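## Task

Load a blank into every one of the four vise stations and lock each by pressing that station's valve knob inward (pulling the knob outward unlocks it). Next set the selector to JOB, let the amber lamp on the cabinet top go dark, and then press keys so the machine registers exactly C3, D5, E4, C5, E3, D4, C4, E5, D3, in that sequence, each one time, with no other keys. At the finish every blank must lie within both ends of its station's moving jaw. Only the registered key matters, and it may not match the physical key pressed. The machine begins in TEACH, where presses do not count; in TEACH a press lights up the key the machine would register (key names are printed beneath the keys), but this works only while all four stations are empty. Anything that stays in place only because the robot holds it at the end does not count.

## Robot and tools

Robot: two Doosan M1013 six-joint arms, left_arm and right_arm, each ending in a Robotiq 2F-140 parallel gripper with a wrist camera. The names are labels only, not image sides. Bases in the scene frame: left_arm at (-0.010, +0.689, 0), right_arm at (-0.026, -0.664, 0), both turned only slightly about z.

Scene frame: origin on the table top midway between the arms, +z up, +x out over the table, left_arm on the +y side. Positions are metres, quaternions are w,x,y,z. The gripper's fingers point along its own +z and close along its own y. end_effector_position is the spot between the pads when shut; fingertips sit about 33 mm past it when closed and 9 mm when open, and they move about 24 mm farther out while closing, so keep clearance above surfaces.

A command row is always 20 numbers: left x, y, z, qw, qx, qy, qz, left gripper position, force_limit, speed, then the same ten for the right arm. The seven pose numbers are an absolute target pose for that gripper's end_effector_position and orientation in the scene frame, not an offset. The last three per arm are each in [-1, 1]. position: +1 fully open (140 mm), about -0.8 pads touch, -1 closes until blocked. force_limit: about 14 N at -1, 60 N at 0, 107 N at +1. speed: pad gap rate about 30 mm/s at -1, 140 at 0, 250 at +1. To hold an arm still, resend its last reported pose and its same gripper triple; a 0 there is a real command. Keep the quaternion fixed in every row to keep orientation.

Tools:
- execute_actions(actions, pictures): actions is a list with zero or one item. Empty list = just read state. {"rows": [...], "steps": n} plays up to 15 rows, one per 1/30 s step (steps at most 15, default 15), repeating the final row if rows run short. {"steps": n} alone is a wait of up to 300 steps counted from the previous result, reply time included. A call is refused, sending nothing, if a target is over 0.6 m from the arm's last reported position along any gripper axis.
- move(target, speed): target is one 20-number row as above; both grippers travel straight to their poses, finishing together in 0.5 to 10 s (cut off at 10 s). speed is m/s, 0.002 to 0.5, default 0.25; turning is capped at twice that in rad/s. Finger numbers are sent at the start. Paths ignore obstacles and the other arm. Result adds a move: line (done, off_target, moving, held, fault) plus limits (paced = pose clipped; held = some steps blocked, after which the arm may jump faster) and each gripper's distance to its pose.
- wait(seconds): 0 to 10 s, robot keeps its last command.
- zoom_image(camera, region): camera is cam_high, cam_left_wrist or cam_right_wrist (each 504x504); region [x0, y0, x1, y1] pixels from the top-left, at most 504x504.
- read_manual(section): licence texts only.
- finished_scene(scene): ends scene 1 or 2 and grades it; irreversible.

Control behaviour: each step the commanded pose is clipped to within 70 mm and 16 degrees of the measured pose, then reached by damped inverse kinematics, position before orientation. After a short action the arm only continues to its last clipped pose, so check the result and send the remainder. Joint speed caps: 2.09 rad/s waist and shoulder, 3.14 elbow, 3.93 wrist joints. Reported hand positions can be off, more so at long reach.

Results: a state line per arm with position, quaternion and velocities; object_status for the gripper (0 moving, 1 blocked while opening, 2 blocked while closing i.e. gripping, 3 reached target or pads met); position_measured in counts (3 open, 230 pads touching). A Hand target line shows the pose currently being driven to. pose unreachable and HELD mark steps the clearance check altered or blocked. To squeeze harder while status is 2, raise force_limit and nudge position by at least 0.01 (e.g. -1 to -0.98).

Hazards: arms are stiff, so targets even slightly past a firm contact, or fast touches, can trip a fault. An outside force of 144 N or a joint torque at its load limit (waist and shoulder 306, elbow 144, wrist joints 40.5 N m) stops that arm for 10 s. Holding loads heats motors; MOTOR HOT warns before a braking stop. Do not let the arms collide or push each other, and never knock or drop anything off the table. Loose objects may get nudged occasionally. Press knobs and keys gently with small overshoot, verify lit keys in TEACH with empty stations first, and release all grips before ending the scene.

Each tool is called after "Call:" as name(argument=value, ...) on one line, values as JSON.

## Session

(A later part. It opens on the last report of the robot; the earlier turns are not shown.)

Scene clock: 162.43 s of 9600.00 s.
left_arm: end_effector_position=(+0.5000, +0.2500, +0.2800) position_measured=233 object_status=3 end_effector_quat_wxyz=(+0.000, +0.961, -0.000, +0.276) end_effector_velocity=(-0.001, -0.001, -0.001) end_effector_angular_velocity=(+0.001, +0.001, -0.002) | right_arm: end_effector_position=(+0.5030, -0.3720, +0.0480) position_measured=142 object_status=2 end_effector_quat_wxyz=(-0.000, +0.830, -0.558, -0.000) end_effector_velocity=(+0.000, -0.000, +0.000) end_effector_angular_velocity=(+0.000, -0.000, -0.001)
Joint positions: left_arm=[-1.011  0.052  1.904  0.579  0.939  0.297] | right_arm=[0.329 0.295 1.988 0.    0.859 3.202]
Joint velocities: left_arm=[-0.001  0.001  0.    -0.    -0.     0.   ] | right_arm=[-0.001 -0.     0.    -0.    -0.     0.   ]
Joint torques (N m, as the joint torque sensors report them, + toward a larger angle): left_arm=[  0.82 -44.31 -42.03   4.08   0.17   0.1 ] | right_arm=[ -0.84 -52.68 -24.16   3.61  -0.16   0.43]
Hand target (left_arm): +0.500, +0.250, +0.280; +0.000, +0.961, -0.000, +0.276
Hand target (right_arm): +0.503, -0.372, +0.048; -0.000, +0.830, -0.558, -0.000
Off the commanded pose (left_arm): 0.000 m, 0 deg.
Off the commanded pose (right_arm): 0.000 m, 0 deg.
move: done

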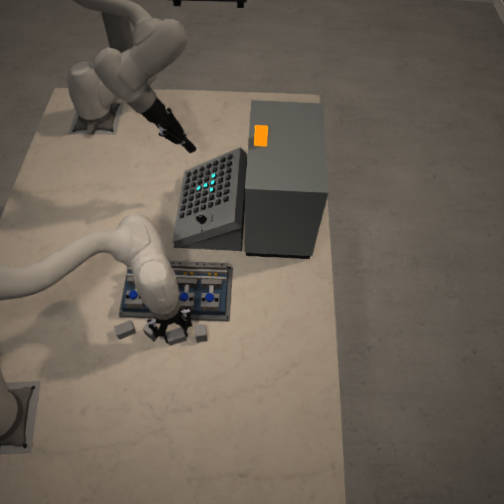

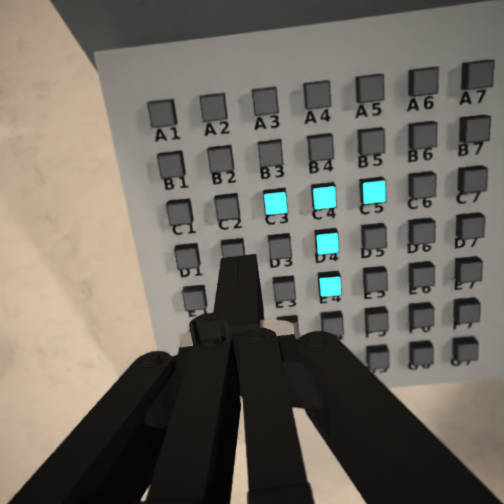

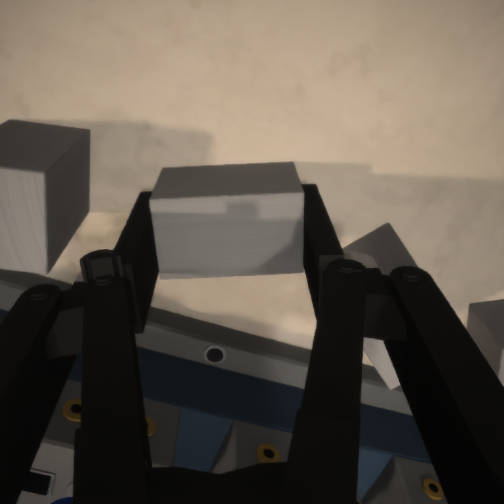

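Call:
move(target=[0.5,0.25,0.28,0,0.961,0,0.276,-1,0,0,0.503,-0.372,0.15,0,0.8,-0.6,0,-1,-0.3,-0.5], speed=0.15)

Call:
move(target=[0.5,0.25,0.28,0,0.961,0,0.276,-1,0,0,0.61,-0.148,0.15,0,0.7071,-0.7071,0,-1,-0.3,-0.5], speed=0.2)

Scene clock: 168.70 s of 9600.00 s.
left_arm: end_effector_position=(+0.5000, +0.2500, +0.2800) position_measured=233 object_status=3 end_effector_quat_wxyz=(-0.000, +0.961, -0.000, +0.276) end_effector_velocity=(+0.001, +0.001, -0.001) end_effector_angular_velocity=(+0.002, +0.000, +0.002) | right_arm: end_effector_position=(+0.5029, -0.3721, +0.1500) position_measured=142 object_status=2 end_effector_quat_wxyz=(+0.000, +0.800, -0.600, +0.000) end_effector_velocity=(+0.000, -0.000, +0.001) end_effector_angular_velocity=(+0.000, -0.000, -0.000)
Joint positions: left_arm=[-1.011  0.052  1.904  0.579  0.939  0.297] | right_arm=[ 0.329  0.192  1.9   -0.     1.049  3.306]
Joint velocities: left_arm=[ 0.002  0.002 -0.001  0.001  0.001 -0.   ] | right_arm=[-0.    -0.001 -0.    -0.     0.001  0.   ]
Joint torques (N m, as the joint torque sensors report them, + toward a larger angle): left_arm=[  1.08 -43.19 -42.16   4.03   0.05   0.19] | right_arm=[ -1.31 -58.22 -37.03   4.26  -0.33   0.22]
Hand target (left_arm): +0.500, +0.250, +0.280; +0.000, +0.961, +0.000, +0.276
Hand target (right_arm): +0.503, -0.372, +0.150; +0.000, +0.800, -0.600, +0.000
Off the commanded pose (left_arm): 0.000 m, 0 deg.
Off the commanded pose (right_arm): 0.000 m, 0 deg.
After step 90, 2.23 s passed at rest.
move: done

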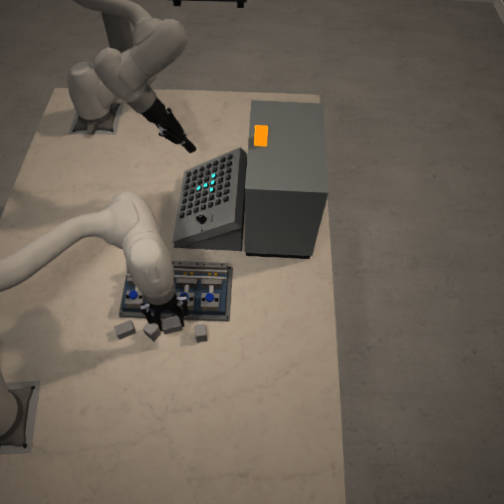

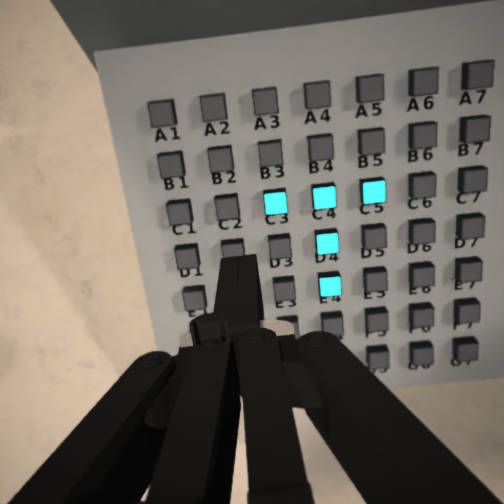

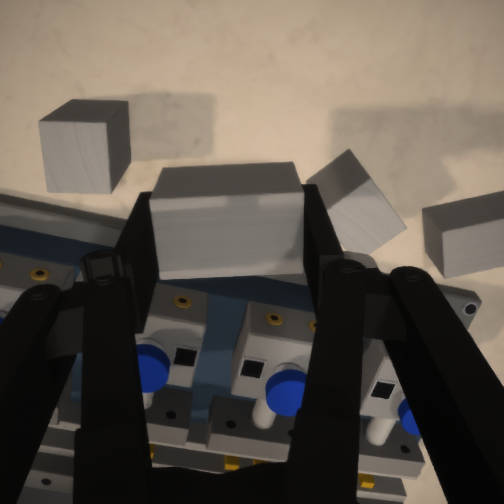

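Scene clock: 170.33 s of 9600.00 s.
left_arm: end_effector_position=(+0.5000, +0.2500, +0.2800) position_measured=233 object_status=3 end_effector_quat_wxyz=(-0.000, +0.961, -0.000, +0.276) end_effector_velocity=(-0.000, -0.001, +0.000) end_effector_angular_velocity=(+0.001, -0.001, -0.002) | right_arm: end_effector_position=(+0.6104, -0.1482, +0.1502) position_measured=142 object_status=2 end_effector_quat_wxyz=(+0.000, -0.707, +0.707, -0.000) end_effector_velocity=(+0.001, -0.000, -0.000) end_effector_angular_velocity=(-0.000, +0.000, -0.002)
Joint positions: left_arm=[-1.011  0.052  1.904  0.579  0.939  0.297] | right_arm=[ 0.52   0.507  1.452 -0.     1.182  3.781]
Joint velocities: left_arm=[-0.001  0.     0.     0.002  0.     0.   ] | right_arm=[-0.001  0.001 -0.001  0.     0.     0.001]
Joint torques (N m, as the joint torque sensors report them, + toward a larger angle): left_arm=[  1.04 -44.59 -41.36   4.06   0.06   0.05] | right_arm=[ -0.89 -92.49 -39.44   4.21  -0.27   0.04]
Hand target (left_arm): +0.500, +0.250, +0.280; -0.000, +0.961, +0.000, +0.276
Hand target (right_arm): +0.610, -0.148, +0.150; -0.000, +0.707, -0.707, +0.000
Off the commanded pose (left_arm): 0.000 m, 0 deg.
Off the commanded pose (right_arm): 0.001 m, 0 deg.
move: done

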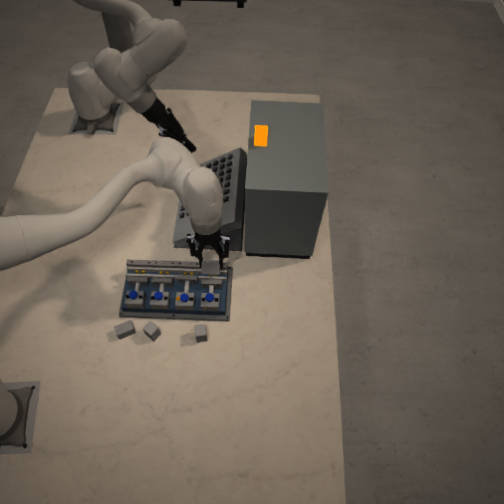

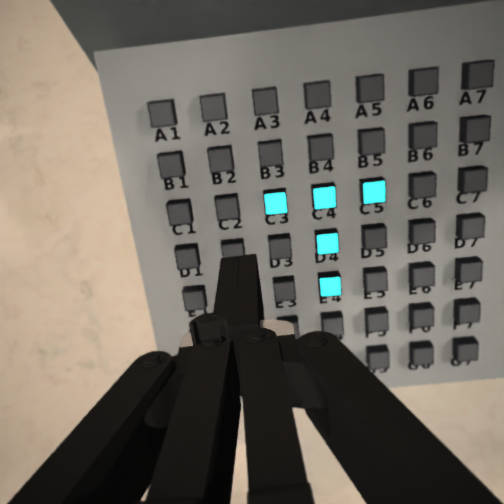

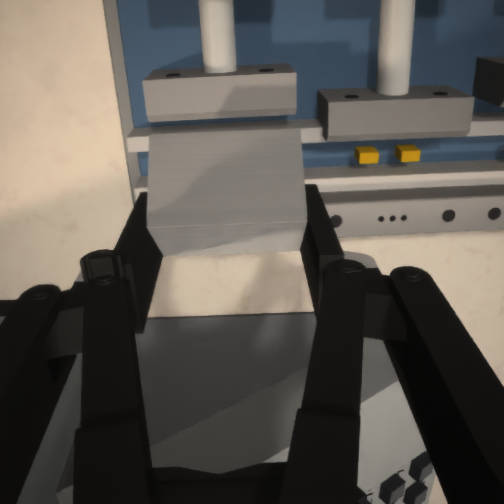

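Call:
move(target=[0.5,0.25,0.28,0,0.961,0,0.276,-1,0,0,0.61,-0.148,0.2,0,0.7071,-0.7071,0,-1,-0.3,-0.5], speed=0.15)

Call:
move(target=[0.5,0.25,0.28,0,0.961,0,0.276,-1,0,0,0.52,-0.46,0.2,0,0.7071,-0.7071,0,-1,-0.3,-0.5], speed=0.2)

Call:
move(target=[0.5,0.25,0.28,0,0.961,0,0.276,-1,0,0,0.52,-0.46,0.058,0,0.7071,-0.7071,0,-1,-0.3,-0.5], speed=0.1)

Call:
move(target=[0.5,0.25,0.28,0,0.961,0,0.276,-1,0,0,0.52,-0.46,0.046,0,0.7071,-0.7071,0,-1,-0.3,-0.5], speed=0.01)

Scene clock: 179.80 s of 9600.00 s.
left_arm: end_effector_position=(+0.5000, +0.2500, +0.2800) position_measured=233 object_status=3 end_effector_quat_wxyz=(-0.000, +0.961, -0.000, +0.276) end_effector_velocity=(+0.000, +0.000, +0.000) end_effector_angular_velocity=(-0.001, +0.000, +0.001) | right_arm: end_effector_position=(+0.6100, -0.1480, +0.2000) position_measured=142 object_status=2 end_effector_quat_wxyz=(-0.000, -0.707, +0.707, -0.000) end_effector_velocity=(+0.000, +0.001, +0.001) end_effector_angular_velocity=(+0.000, -0.001, +0.001)
Joint positions: left_arm=[-1.011  0.052  1.904  0.579  0.939  0.297] | right_arm=[ 0.521  0.479  1.401 -0.     1.261  3.782]
Joint velocities: left_arm=[ 0.001 -0.001  0.    -0.001 -0.     0.   ] | right_arm=[ 0.    -0.    -0.001 -0.     0.    -0.   ]
Joint torques (N m, as the joint torque sensors report them, + toward a larger angle): left_arm=[  0.42 -43.77 -41.91   4.07   0.13   0.26] | right_arm=[ -1.16 -91.17 -40.77   4.52  -0.22   0.28]
Hand target (left_arm): +0.500, +0.250, +0.280; +0.000, +0.961, -0.000, +0.276
Hand target (right_arm): +0.610, -0.148, +0.200; +0.000, +0.707, -0.707, +0.000
Off the commanded pose (left_arm): 0.000 m, 0 deg.
Off the commanded pose (right_arm): 0.000 m, 0 deg.
After step 90, 5.70 s passed at rest.
move: done

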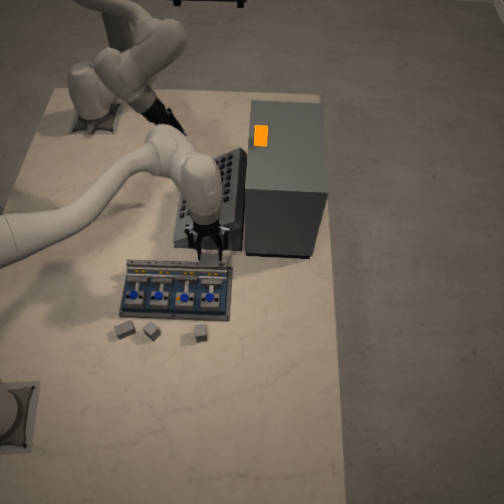

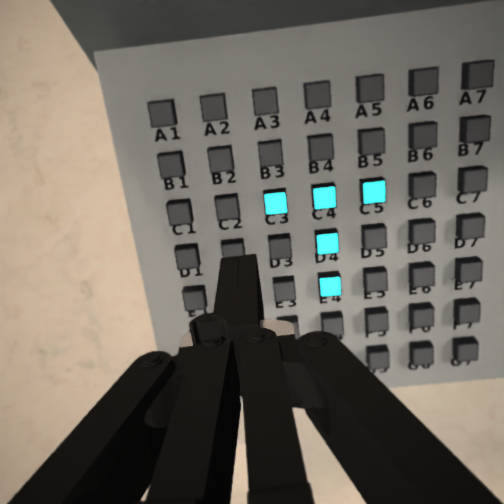

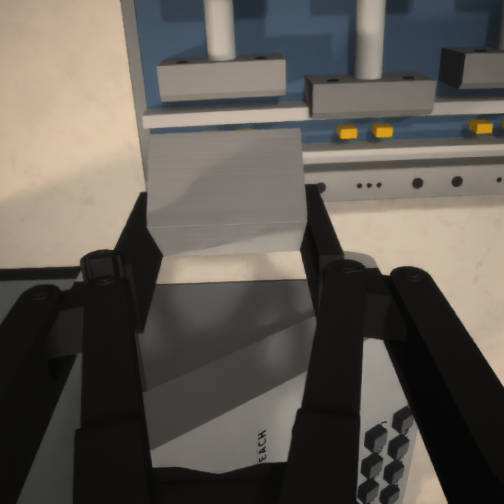

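Scene clock: 181.83 s of 9600.00 s.
left_arm: end_effector_position=(+0.5000, +0.2500, +0.2800) position_measured=233 object_status=3 end_effector_quat_wxyz=(-0.000, +0.961, -0.000, +0.276) end_effector_velocity=(+0.000, -0.000, -0.001) end_effector_angular_velocity=(+0.001, +0.001, +0.000) | right_arm: end_effector_position=(+0.5193, -0.4598, +0.1998) position_measured=142 object_status=2 end_effector_quat_wxyz=(-0.000, -0.707, +0.707, +0.000) end_effector_velocity=(-0.000, -0.001, -0.000) end_effector_angular_velocity=(+0.000, +0.001, -0.001)
Joint positions: left_arm=[-1.011  0.052  1.904  0.579  0.939  0.297] | right_arm=[ 0.18   0.12   1.886 -0.     1.136  3.441]
Joint velocities: left_arm=[-0.     0.002 -0.    -0.     0.001 -0.   ] | right_arm=[-0.001 -0.     0.001  0.     0.    -0.001]
Joint torques (N m, as the joint torque sensors report them, + toward a larger angle): left_arm=[  0.93 -43.68 -41.87   4.1    0.18   0.24] | right_arm=[ -2.4  -53.43 -39.85   4.37  -0.02   0.22]
Hand target (left_arm): +0.500, +0.250, +0.280; -0.000, +0.961, +0.000, +0.276
Hand target (right_arm): +0.519, -0.460, +0.200; +0.000, +0.707, -0.707, -0.000
Off the commanded pose (left_arm): 0.000 m, 0 deg.
Off the commanded pose (right_arm): 0.001 m, 0 deg.
move: done

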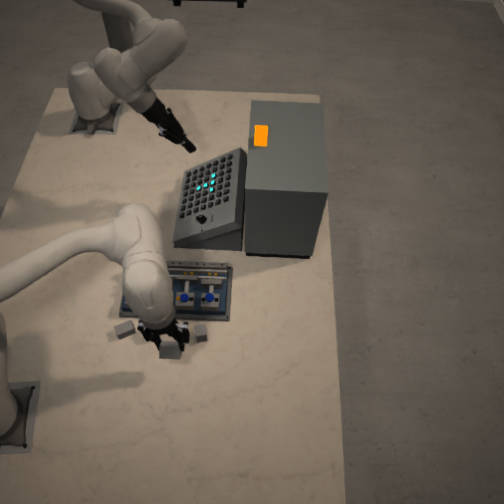

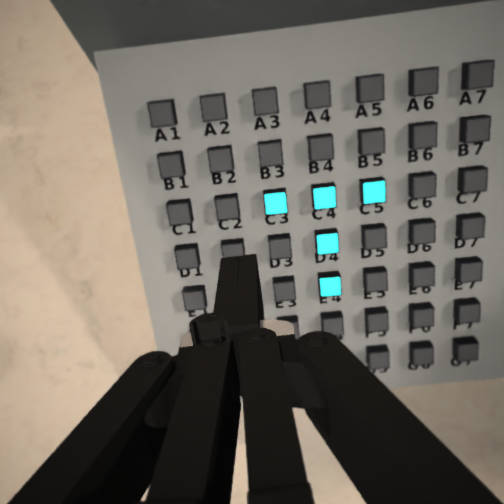

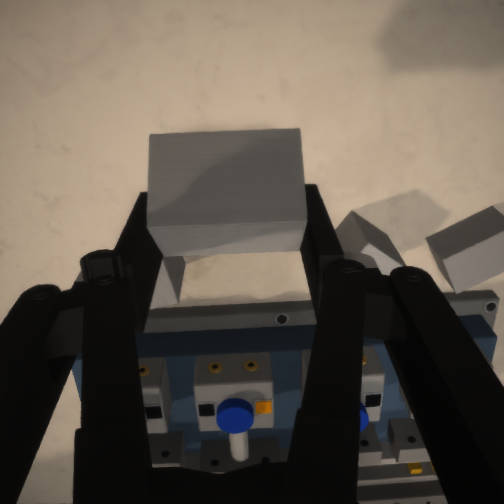

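Scene clock: 183.57 s of 9600.00 s.
left_arm: end_effector_position=(+0.5000, +0.2500, +0.2800) position_measured=233 object_status=3 end_effector_quat_wxyz=(+0.000, +0.961, -0.000, +0.276) end_effector_velocity=(-0.001, -0.001, +0.001) end_effector_angular_velocity=(-0.000, -0.001, -0.003) | right_arm: end_effector_position=(+0.5201, -0.4599, +0.0580) position_measured=142 object_status=2 end_effector_quat_wxyz=(+0.000, -0.707, +0.707, +0.000) end_effector_velocity=(-0.000, +0.000, -0.000) end_effector_angular_velocity=(+0.000, +0.000, +0.001)
Joint positions: left_arm=[-1.011  0.052  1.904  0.579  0.939  0.297] | right_arm=[0.18  0.254 2.021 0.    0.866 3.44 ]
Joint velocities: left_arm=[-0.002 -0.    -0.     0.001 -0.     0.   ] | right_arm=[ 0.001  0.001  0.     0.    -0.001 -0.   ]
Joint torques (N m, as the joint torque sensors report them, + toward a larger angle): left_arm=[  0.39 -43.86 -41.99   3.94   0.16   0.14] | right_arm=[ -1.52 -62.03 -33.57   3.79  -0.21   0.13]
Hand target (left_arm): +0.500, +0.250, +0.280; +0.000, +0.961, +0.000, +0.276
Hand target (right_arm): +0.520, -0.460, +0.058; -0.000, +0.707, -0.707, -0.000
Off the commanded pose (left_arm): 0.000 m, 0 deg.
Off the commanded pose (right_arm): 0.000 m, 0 deg.
move: done

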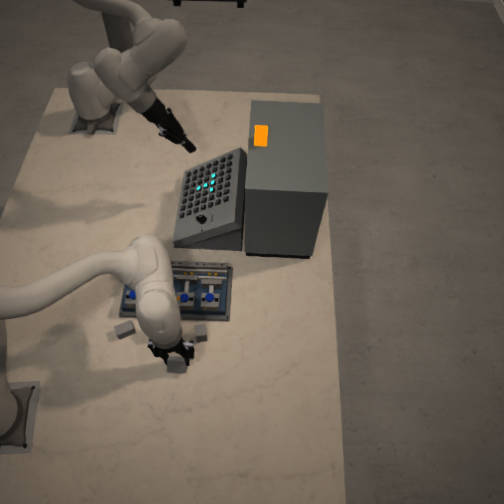

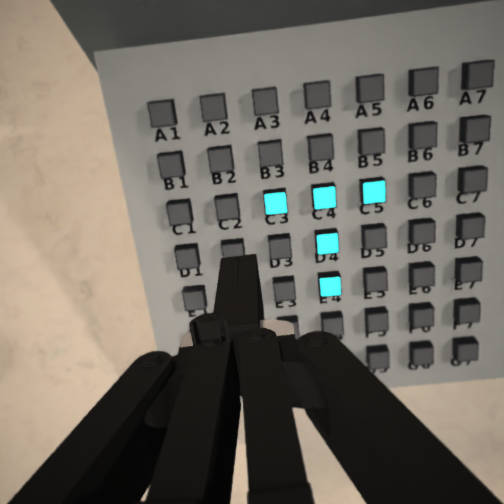

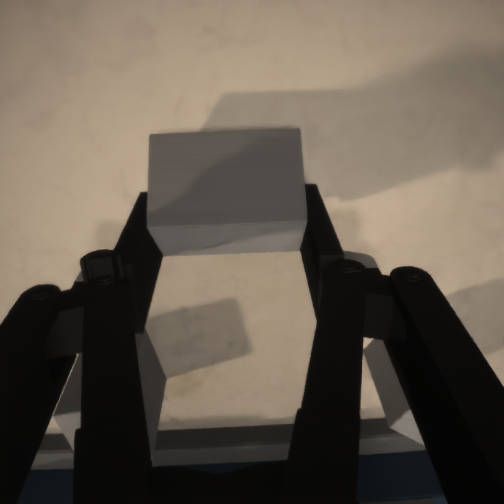

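Scene clock: 185.00 s of 9600.00 s.
left_arm: end_effector_position=(+0.5000, +0.2500, +0.2800) position_measured=233 object_status=3 end_effector_quat_wxyz=(+0.000, +0.961, -0.000, +0.276) end_effector_velocity=(-0.000, +0.000, -0.000) end_effector_angular_velocity=(-0.000, +0.001, +0.000) | right_arm: end_effector_position=(+0.5200, -0.4600, +0.0460) position_measured=142 object_status=2 end_effector_quat_wxyz=(+0.000, -0.707, +0.707, -0.000) end_effector_velocity=(+0.000, -0.001, -0.000) end_effector_angular_velocity=(+0.000, +0.000, -0.001)
Joint positions: left_arm=[-1.011  0.052  1.904  0.579  0.939  0.297] | right_arm=[0.18  0.268 2.03  0.    0.843 3.44 ]
Joint velocities: left_arm=[ 0.    -0.     0.    -0.001 -0.    -0.   ] | right_arm=[-0.001  0.001 -0.     0.    -0.     0.   ]
Joint torques (N m, as the joint torque sensors report them, + toward a larger angle): left_arm=[  0.36 -44.41 -41.94   4.07   0.19   0.18] | right_arm=[ -9.02 -17.97   2.53   0.67   1.77   0.21]
Hand target (left_arm): +0.500, +0.250, +0.280; +0.000, +0.961, -0.000, +0.276
Hand target (right_arm): +0.520, -0.460, +0.046; -0.000, +0.707, -0.707, -0.000
Off the commanded pose (left_arm): 0.000 m, 0 deg.
Off the commanded pose (right_arm): 0.000 m, 0 deg.
move: done

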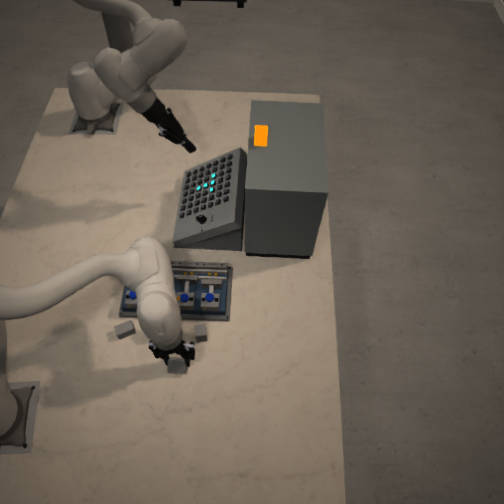

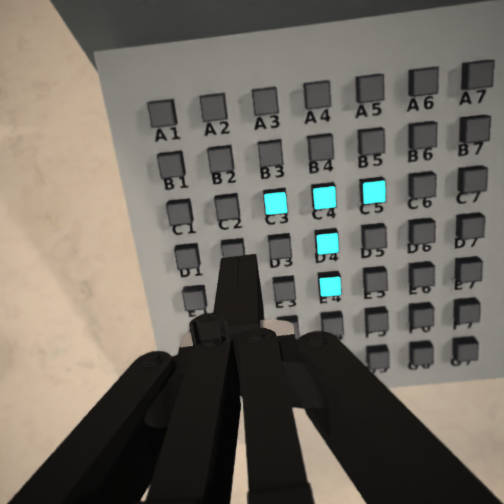

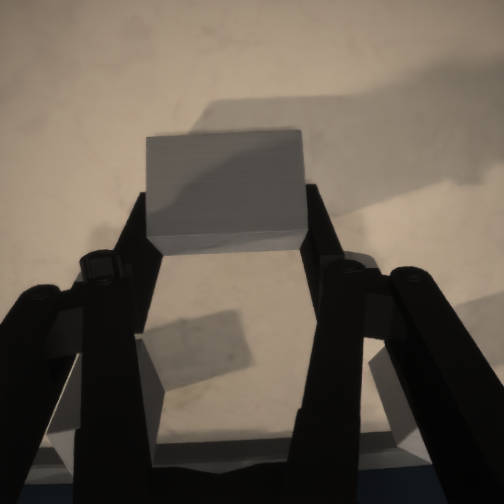

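Call:
move(target=[0.5,0.25,0.28,0,0.961,0,0.276,-1,0,0,0.52,-0.46,0.048,0,0.7071,-0.7071,0,0.12,-0.3,-0.5], speed=0.01)

Scene clock: 189.67 s of 9600.00 s.
left_arm: end_effector_position=(+0.5000, +0.2500, +0.2800) position_measured=233 object_status=3 end_effector_quat_wxyz=(-0.000, +0.961, -0.000, +0.276) end_effector_velocity=(+0.001, +0.002, -0.001) end_effector_angular_velocity=(+0.002, +0.001, +0.002) | right_arm: end_effector_position=(+0.5200, -0.4600, +0.0480) position_measured=114 object_status=3 end_effector_quat_wxyz=(-0.000, -0.707, +0.707, +0.000) end_effector_velocity=(-0.001, +0.000, -0.000) end_effector_angular_velocity=(-0.000, +0.001, +0.001)
Joint positions: left_arm=[-1.011  0.052  1.904  0.579  0.939  0.297] | right_arm=[0.18  0.266 2.029 0.    0.847 3.441]
Joint velocities: left_arm=[0.002 0.    0.001 0.    0.    0.   ] | right_arm=[ 0.001 -0.     0.001 -0.     0.    -0.   ]
Joint torques (N m, as the joint torque sensors report them, + toward a larger angle): left_arm=[  0.99 -43.86 -42.29   4.     0.16   0.16] | right_arm=[ -2.65 -60.36 -31.07   3.64  -0.24   0.37]
Hand target (left_arm): +0.500, +0.250, +0.280; +0.000, +0.961, +0.000, +0.276
Hand target (right_arm): +0.520, -0.460, +0.048; +0.000, +0.707, -0.707, +0.000
Off the commanded pose (left_arm): 0.000 m, 0 deg.
Off the commanded pose (right_arm): 0.000 m, 0 deg.
After step 90, 0.97 s passed at rest.
move: done

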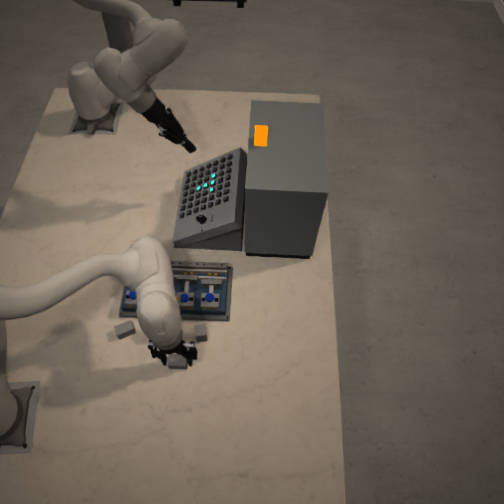

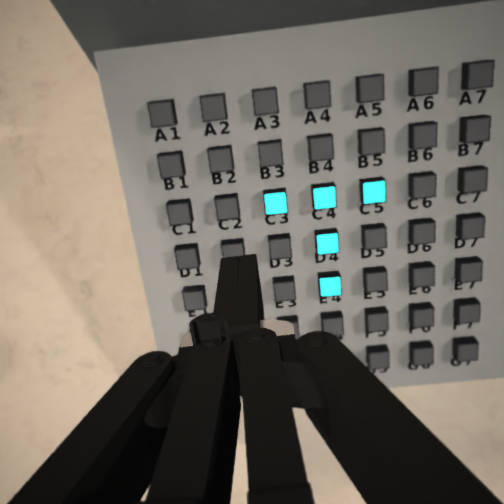

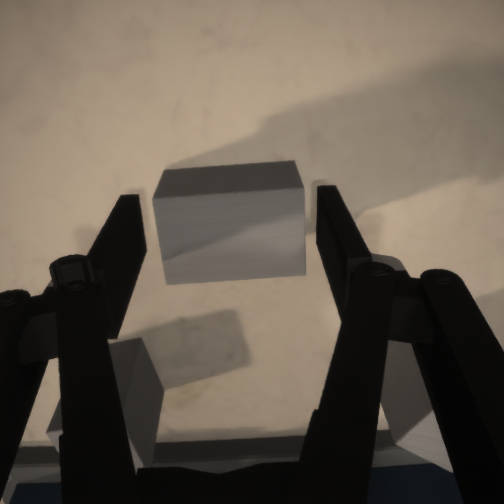

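Call:
move(target=[0.5,0.25,0.28,0,0.961,0,0.276,-1,0,0,0.519,-0.459,0.042,0,0.7071,-0.7071,0,0.12,0,-0.5], speed=0.02)

Call:
move(target=[0.5,0.25,0.28,0,0.961,0,0.276,-1,0,0,0.519,-0.459,0.042,0,0.7071,-0.7071,0,-1,0,-0.5])

Call:
move(target=[0.5,0.25,0.28,0,0.961,0,0.276,-1,0,0,0.55,-0.42,0.19,0,0.7071,-0.7071,0,-1,0,-0.5])

Call:
move(target=[0.5,0.25,0.28,0,0.961,0,0.276,-1,0,0,0.612,-0.154,0.19,0,0.7071,-0.7071,0,-1,0,-0.5])

Call:
move(target=[0.5,0.25,0.28,0,0.961,0,0.276,-1,0,0,0.612,-0.154,0.125,0,0.7071,-0.7071,0,-1,0,-0.5], speed=0.08)

Scene clock: 201.10 s of 9600.00 s.
left_arm: end_effector_position=(+0.5000, +0.2500, +0.2800) position_measured=233 object_status=3 end_effector_quat_wxyz=(+0.000, +0.961, -0.000, +0.276) end_effector_velocity=(+0.000, -0.001, +0.001) end_effector_angular_velocity=(-0.003, -0.001, +0.000) | right_arm: end_effector_position=(+0.5190, -0.4590, +0.0420) position_measured=114 object_status=3 end_effector_quat_wxyz=(+0.000, -0.707, +0.707, -0.000) end_effector_velocity=(-0.001, +0.001, -0.001) end_effector_angular_velocity=(-0.000, +0.000, +0.001)
Joint positions: left_arm=[-1.011  0.052  1.904  0.579  0.939  0.297] | right_arm=[0.182 0.272 2.034 0.    0.835 3.443]
Joint velocities: left_arm=[-0.    -0.    -0.001 -0.001 -0.001 -0.001] | right_arm=[ 0.001  0.001  0.001  0.    -0.001  0.   ]
Joint torques (N m, as the joint torque sensors report them, + toward a larger angle): left_arm=[  0.15 -44.05 -42.07   4.08   0.2    0.19] | right_arm=[  0.01 -60.5  -30.87   3.46  -0.23   0.3 ]
Hand target (left_arm): +0.500, +0.250, +0.280; +0.000, +0.961, +0.000, +0.276
Hand target (right_arm): +0.519, -0.459, +0.042; -0.000, +0.707, -0.707, -0.000
Off the commanded pose (left_arm): 0.000 m, 0 deg.
Off the commanded pose (right_arm): 0.000 m, 0 deg.
After step 90, 7.73 s passed at rest.
move: done

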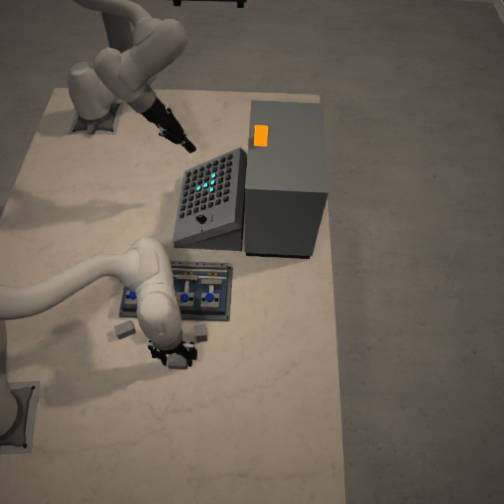

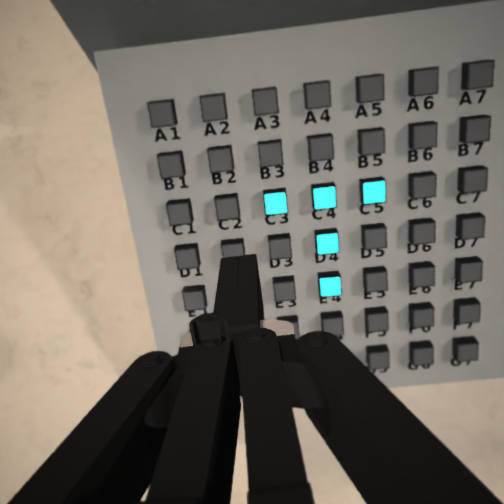

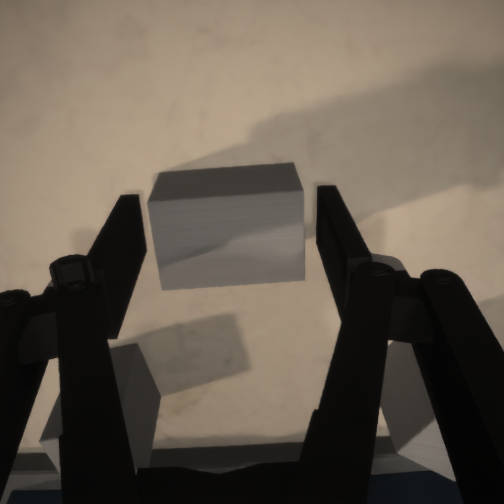

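Scene clock: 201.80 s of 9600.00 s.
left_arm: end_effector_position=(+0.5000, +0.2500, +0.2800) position_measured=233 object_status=3 end_effector_quat_wxyz=(-0.000, +0.961, -0.000, +0.276) end_effector_velocity=(-0.000, +0.002, -0.001) end_effector_angular_velocity=(+0.003, +0.002, +0.003) | right_arm: end_effector_position=(+0.5190, -0.4590, +0.0420) position_measured=143 object_status=2 end_effector_quat_wxyz=(+0.000, -0.707, +0.707, -0.000) end_effector_velocity=(-0.001, +0.001, -0.000) end_effector_angular_velocity=(-0.000, +0.001, +0.001)
Joint positions: left_arm=[-1.011  0.052  1.904  0.579  0.939  0.297] | right_arm=[0.182 0.272 2.034 0.    0.835 3.443]
Joint velocities: left_arm=[ 0.001 -0.001  0.002 -0.     0.002 -0.001] | right_arm=[ 0.002  0.     0.     0.    -0.     0.   ]
Joint torques (N m, as the joint torque sensors report them, + toward a larger angle): left_arm=[  0.76 -43.6  -42.22   4.02   0.24   0.26] | right_arm=[ -2.69 -43.34 -19.98   3.53  -1.06   0.29]
Hand target (left_arm): +0.500, +0.250, +0.280; +0.000, +0.961, +0.000, +0.276
Hand target (right_arm): +0.519, -0.459, +0.042; +0.000, +0.707, -0.707, -0.000
Off the commanded pose (left_arm): 0.000 m, 0 deg.
Off the commanded pose (right_arm): 0.000 m, 0 deg.
move: done

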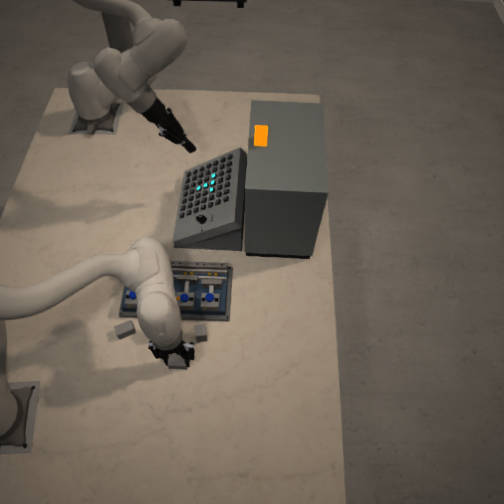

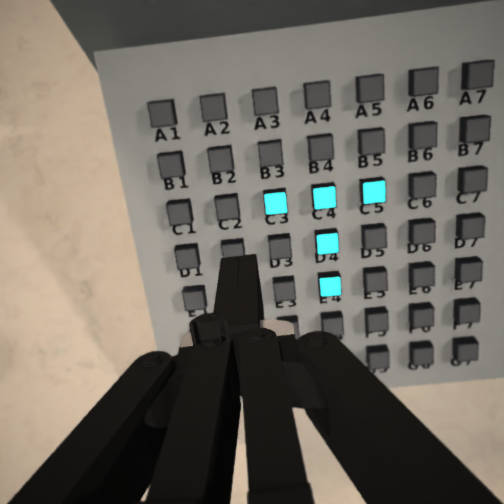

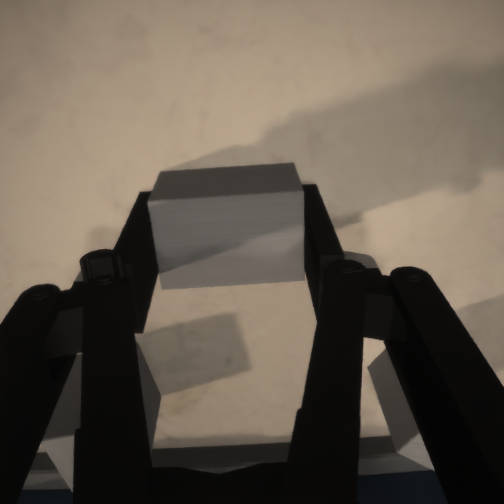

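Scene clock: 202.83 s of 9600.00 s.
left_arm: end_effector_position=(+0.5000, +0.2500, +0.2800) position_measured=233 object_status=3 end_effector_quat_wxyz=(-0.000, +0.961, -0.000, +0.276) end_effector_velocity=(-0.000, -0.001, +0.002) end_effector_angular_velocity=(-0.002, -0.001, -0.001) | right_arm: end_effector_position=(+0.5499, -0.4202, +0.1901) position_measured=143 object_status=2 end_effector_quat_wxyz=(-0.000, -0.707, +0.707, -0.000) end_effector_velocity=(+0.000, +0.000, +0.000) end_effector_angular_velocity=(+0.000, +0.000, +0.001)
Joint positions: left_arm=[-1.011  0.052  1.904  0.579  0.939  0.297] | right_arm=[ 0.227  0.193  1.819 -0.     1.13   3.488]
Joint velocities: left_arm=[-0.001 -0.001 -0.001  0.    -0.     0.   ] | right_arm=[ 0.001  0.    -0.001  0.     0.001 -0.001]
Joint torques (N m, as the joint torque sensors report them, + toward a larger angle): left_arm=[  0.03 -43.92 -41.98   4.05   0.12   0.26] | right_arm=[ -1.85 -61.22 -39.     4.28  -0.42  -0.04]
Hand target (left_arm): +0.500, +0.250, +0.280; +0.000, +0.961, +0.000, +0.276
Hand target (right_arm): +0.550, -0.420, +0.190; +0.000, +0.707, -0.707, +0.000
Off the commanded pose (left_arm): 0.000 m, 0 deg.
Off the commanded pose (right_arm): 0.000 m, 0 deg.
move: done

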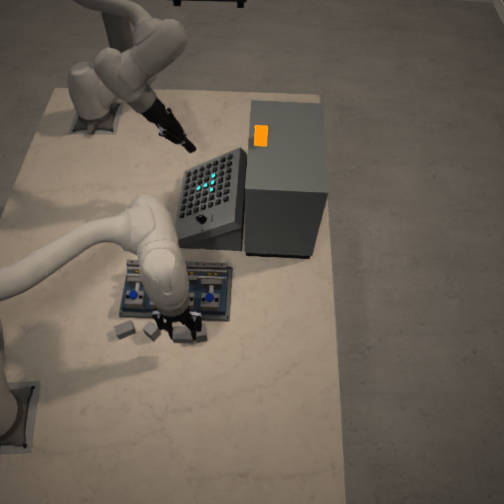

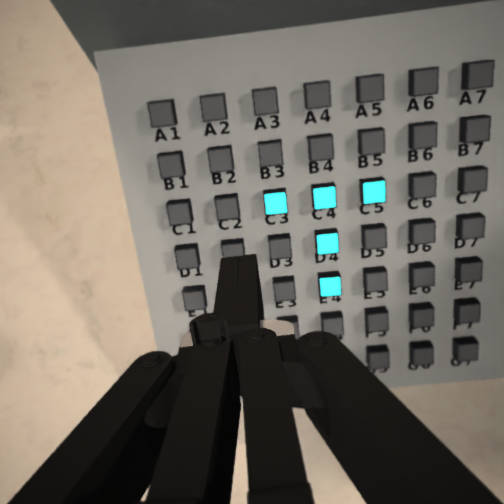

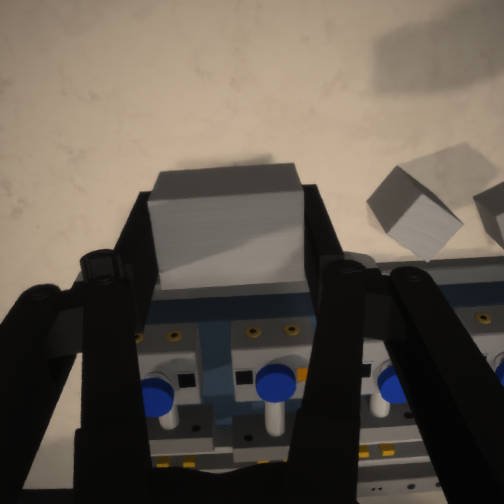

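Scene clock: 204.33 s of 9600.00 s.
left_arm: end_effector_position=(+0.5000, +0.2500, +0.2800) position_measured=233 object_status=3 end_effector_quat_wxyz=(-0.000, +0.961, -0.000, +0.276) end_effector_velocity=(-0.000, -0.001, +0.001) end_effector_angular_velocity=(-0.000, -0.002, -0.002) | right_arm: end_effector_position=(+0.6126, -0.1542, +0.1902) position_measured=143 object_status=2 end_effector_quat_wxyz=(+0.000, -0.707, +0.707, -0.000) end_effector_velocity=(-0.000, +0.001, -0.000) end_effector_angular_velocity=(-0.000, +0.001, +0.000)
Joint positions: left_arm=[-1.011  0.052  1.904  0.579  0.939  0.297] | right_arm=[ 0.513  0.481  1.417 -0.     1.244  3.774]
Joint velocities: left_arm=[-0.001 -0.001 -0.     0.002 -0.     0.   ] | right_arm=[ 0.001  0.001 -0.001  0.     0.001  0.001]
Joint torques (N m, as the joint torque sensors report them, + toward a larger angle): left_arm=[  0.18 -44.51 -41.88   4.11   0.24   0.14] | right_arm=[ -0.45 -90.42 -41.15   4.45  -0.11   0.18]
Hand target (left_arm): +0.500, +0.250, +0.280; -0.000, +0.961, +0.000, +0.276
Hand target (right_arm): +0.613, -0.154, +0.190; -0.000, +0.707, -0.707, +0.000
Off the commanded pose (left_arm): 0.000 m, 0 deg.
Off the commanded pose (right_arm): 0.001 m, 0 deg.
move: done

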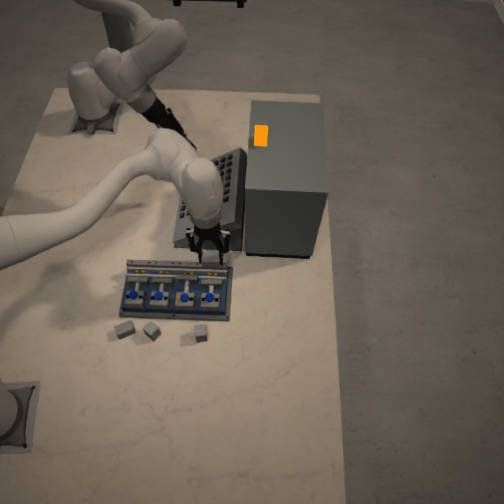

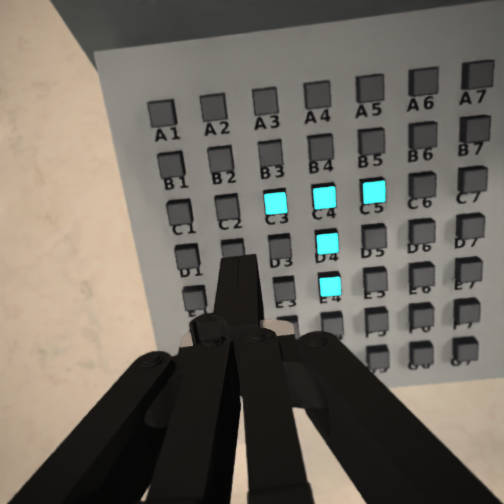

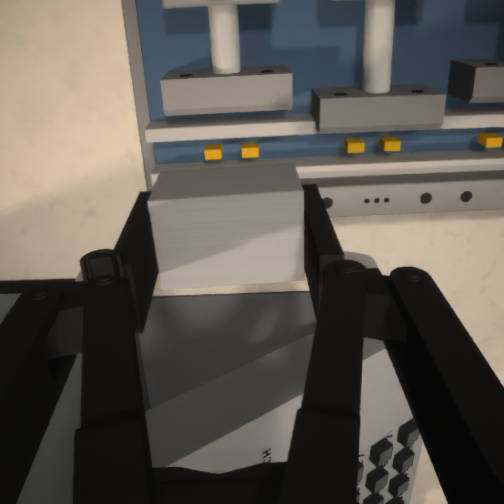

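Scene clock: 205.50 s of 9600.00 s.
left_arm: end_effector_position=(+0.5000, +0.2500, +0.2800) position_measured=233 object_status=3 end_effector_quat_wxyz=(-0.000, +0.961, -0.000, +0.276) end_effector_velocity=(+0.000, -0.000, -0.001) end_effector_angular_velocity=(+0.001, +0.000, -0.001) | right_arm: end_effector_position=(+0.6121, -0.1540, +0.1251) position_measured=143 object_status=2 end_effector_quat_wxyz=(+0.000, -0.707, +0.707, -0.000) end_effector_velocity=(+0.001, -0.001, -0.001) end_effector_angular_velocity=(-0.000, +0.000, -0.001)
Joint positions: left_arm=[-1.011  0.052  1.904  0.579  0.939  0.297] | right_arm=[ 0.513  0.52   1.481 -0.     1.141  3.774]
Joint velocities: left_arm=[ 0.     0.001 -0.     0.     0.     0.001] | right_arm=[-0.001  0.001  0.001 -0.    -0.001  0.   ]
Joint torques (N m, as the joint torque sensors report them, + toward a larger angle): left_arm=[  1.14 -43.72 -42.17   4.1    0.09   0.12] | right_arm=[ 16.51 -27.56 -10.49  11.54  -7.1    0.34]
Hand target (left_arm): +0.500, +0.250, +0.280; +0.000, +0.961, +0.000, +0.276
Hand target (right_arm): +0.612, -0.154, +0.125; -0.000, +0.707, -0.707, -0.000
Off the commanded pose (left_arm): 0.000 m, 0 deg.
Off the commanded pose (right_arm): 0.000 m, 0 deg.
move: done

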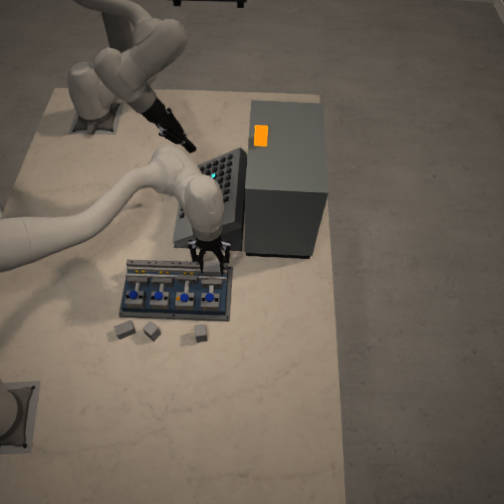

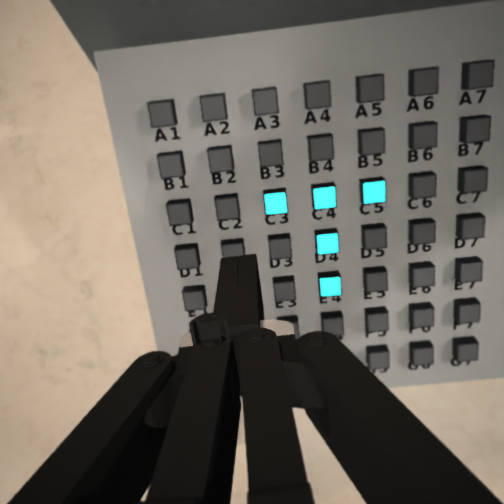

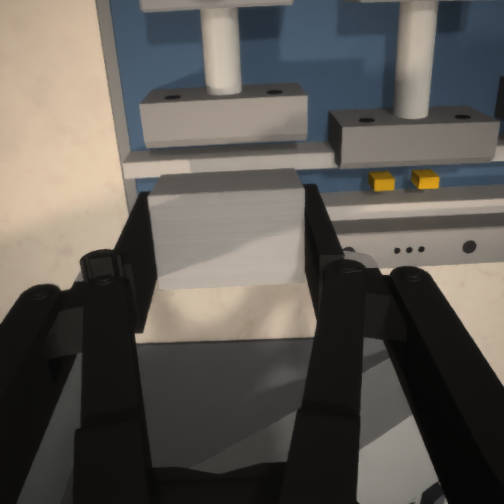

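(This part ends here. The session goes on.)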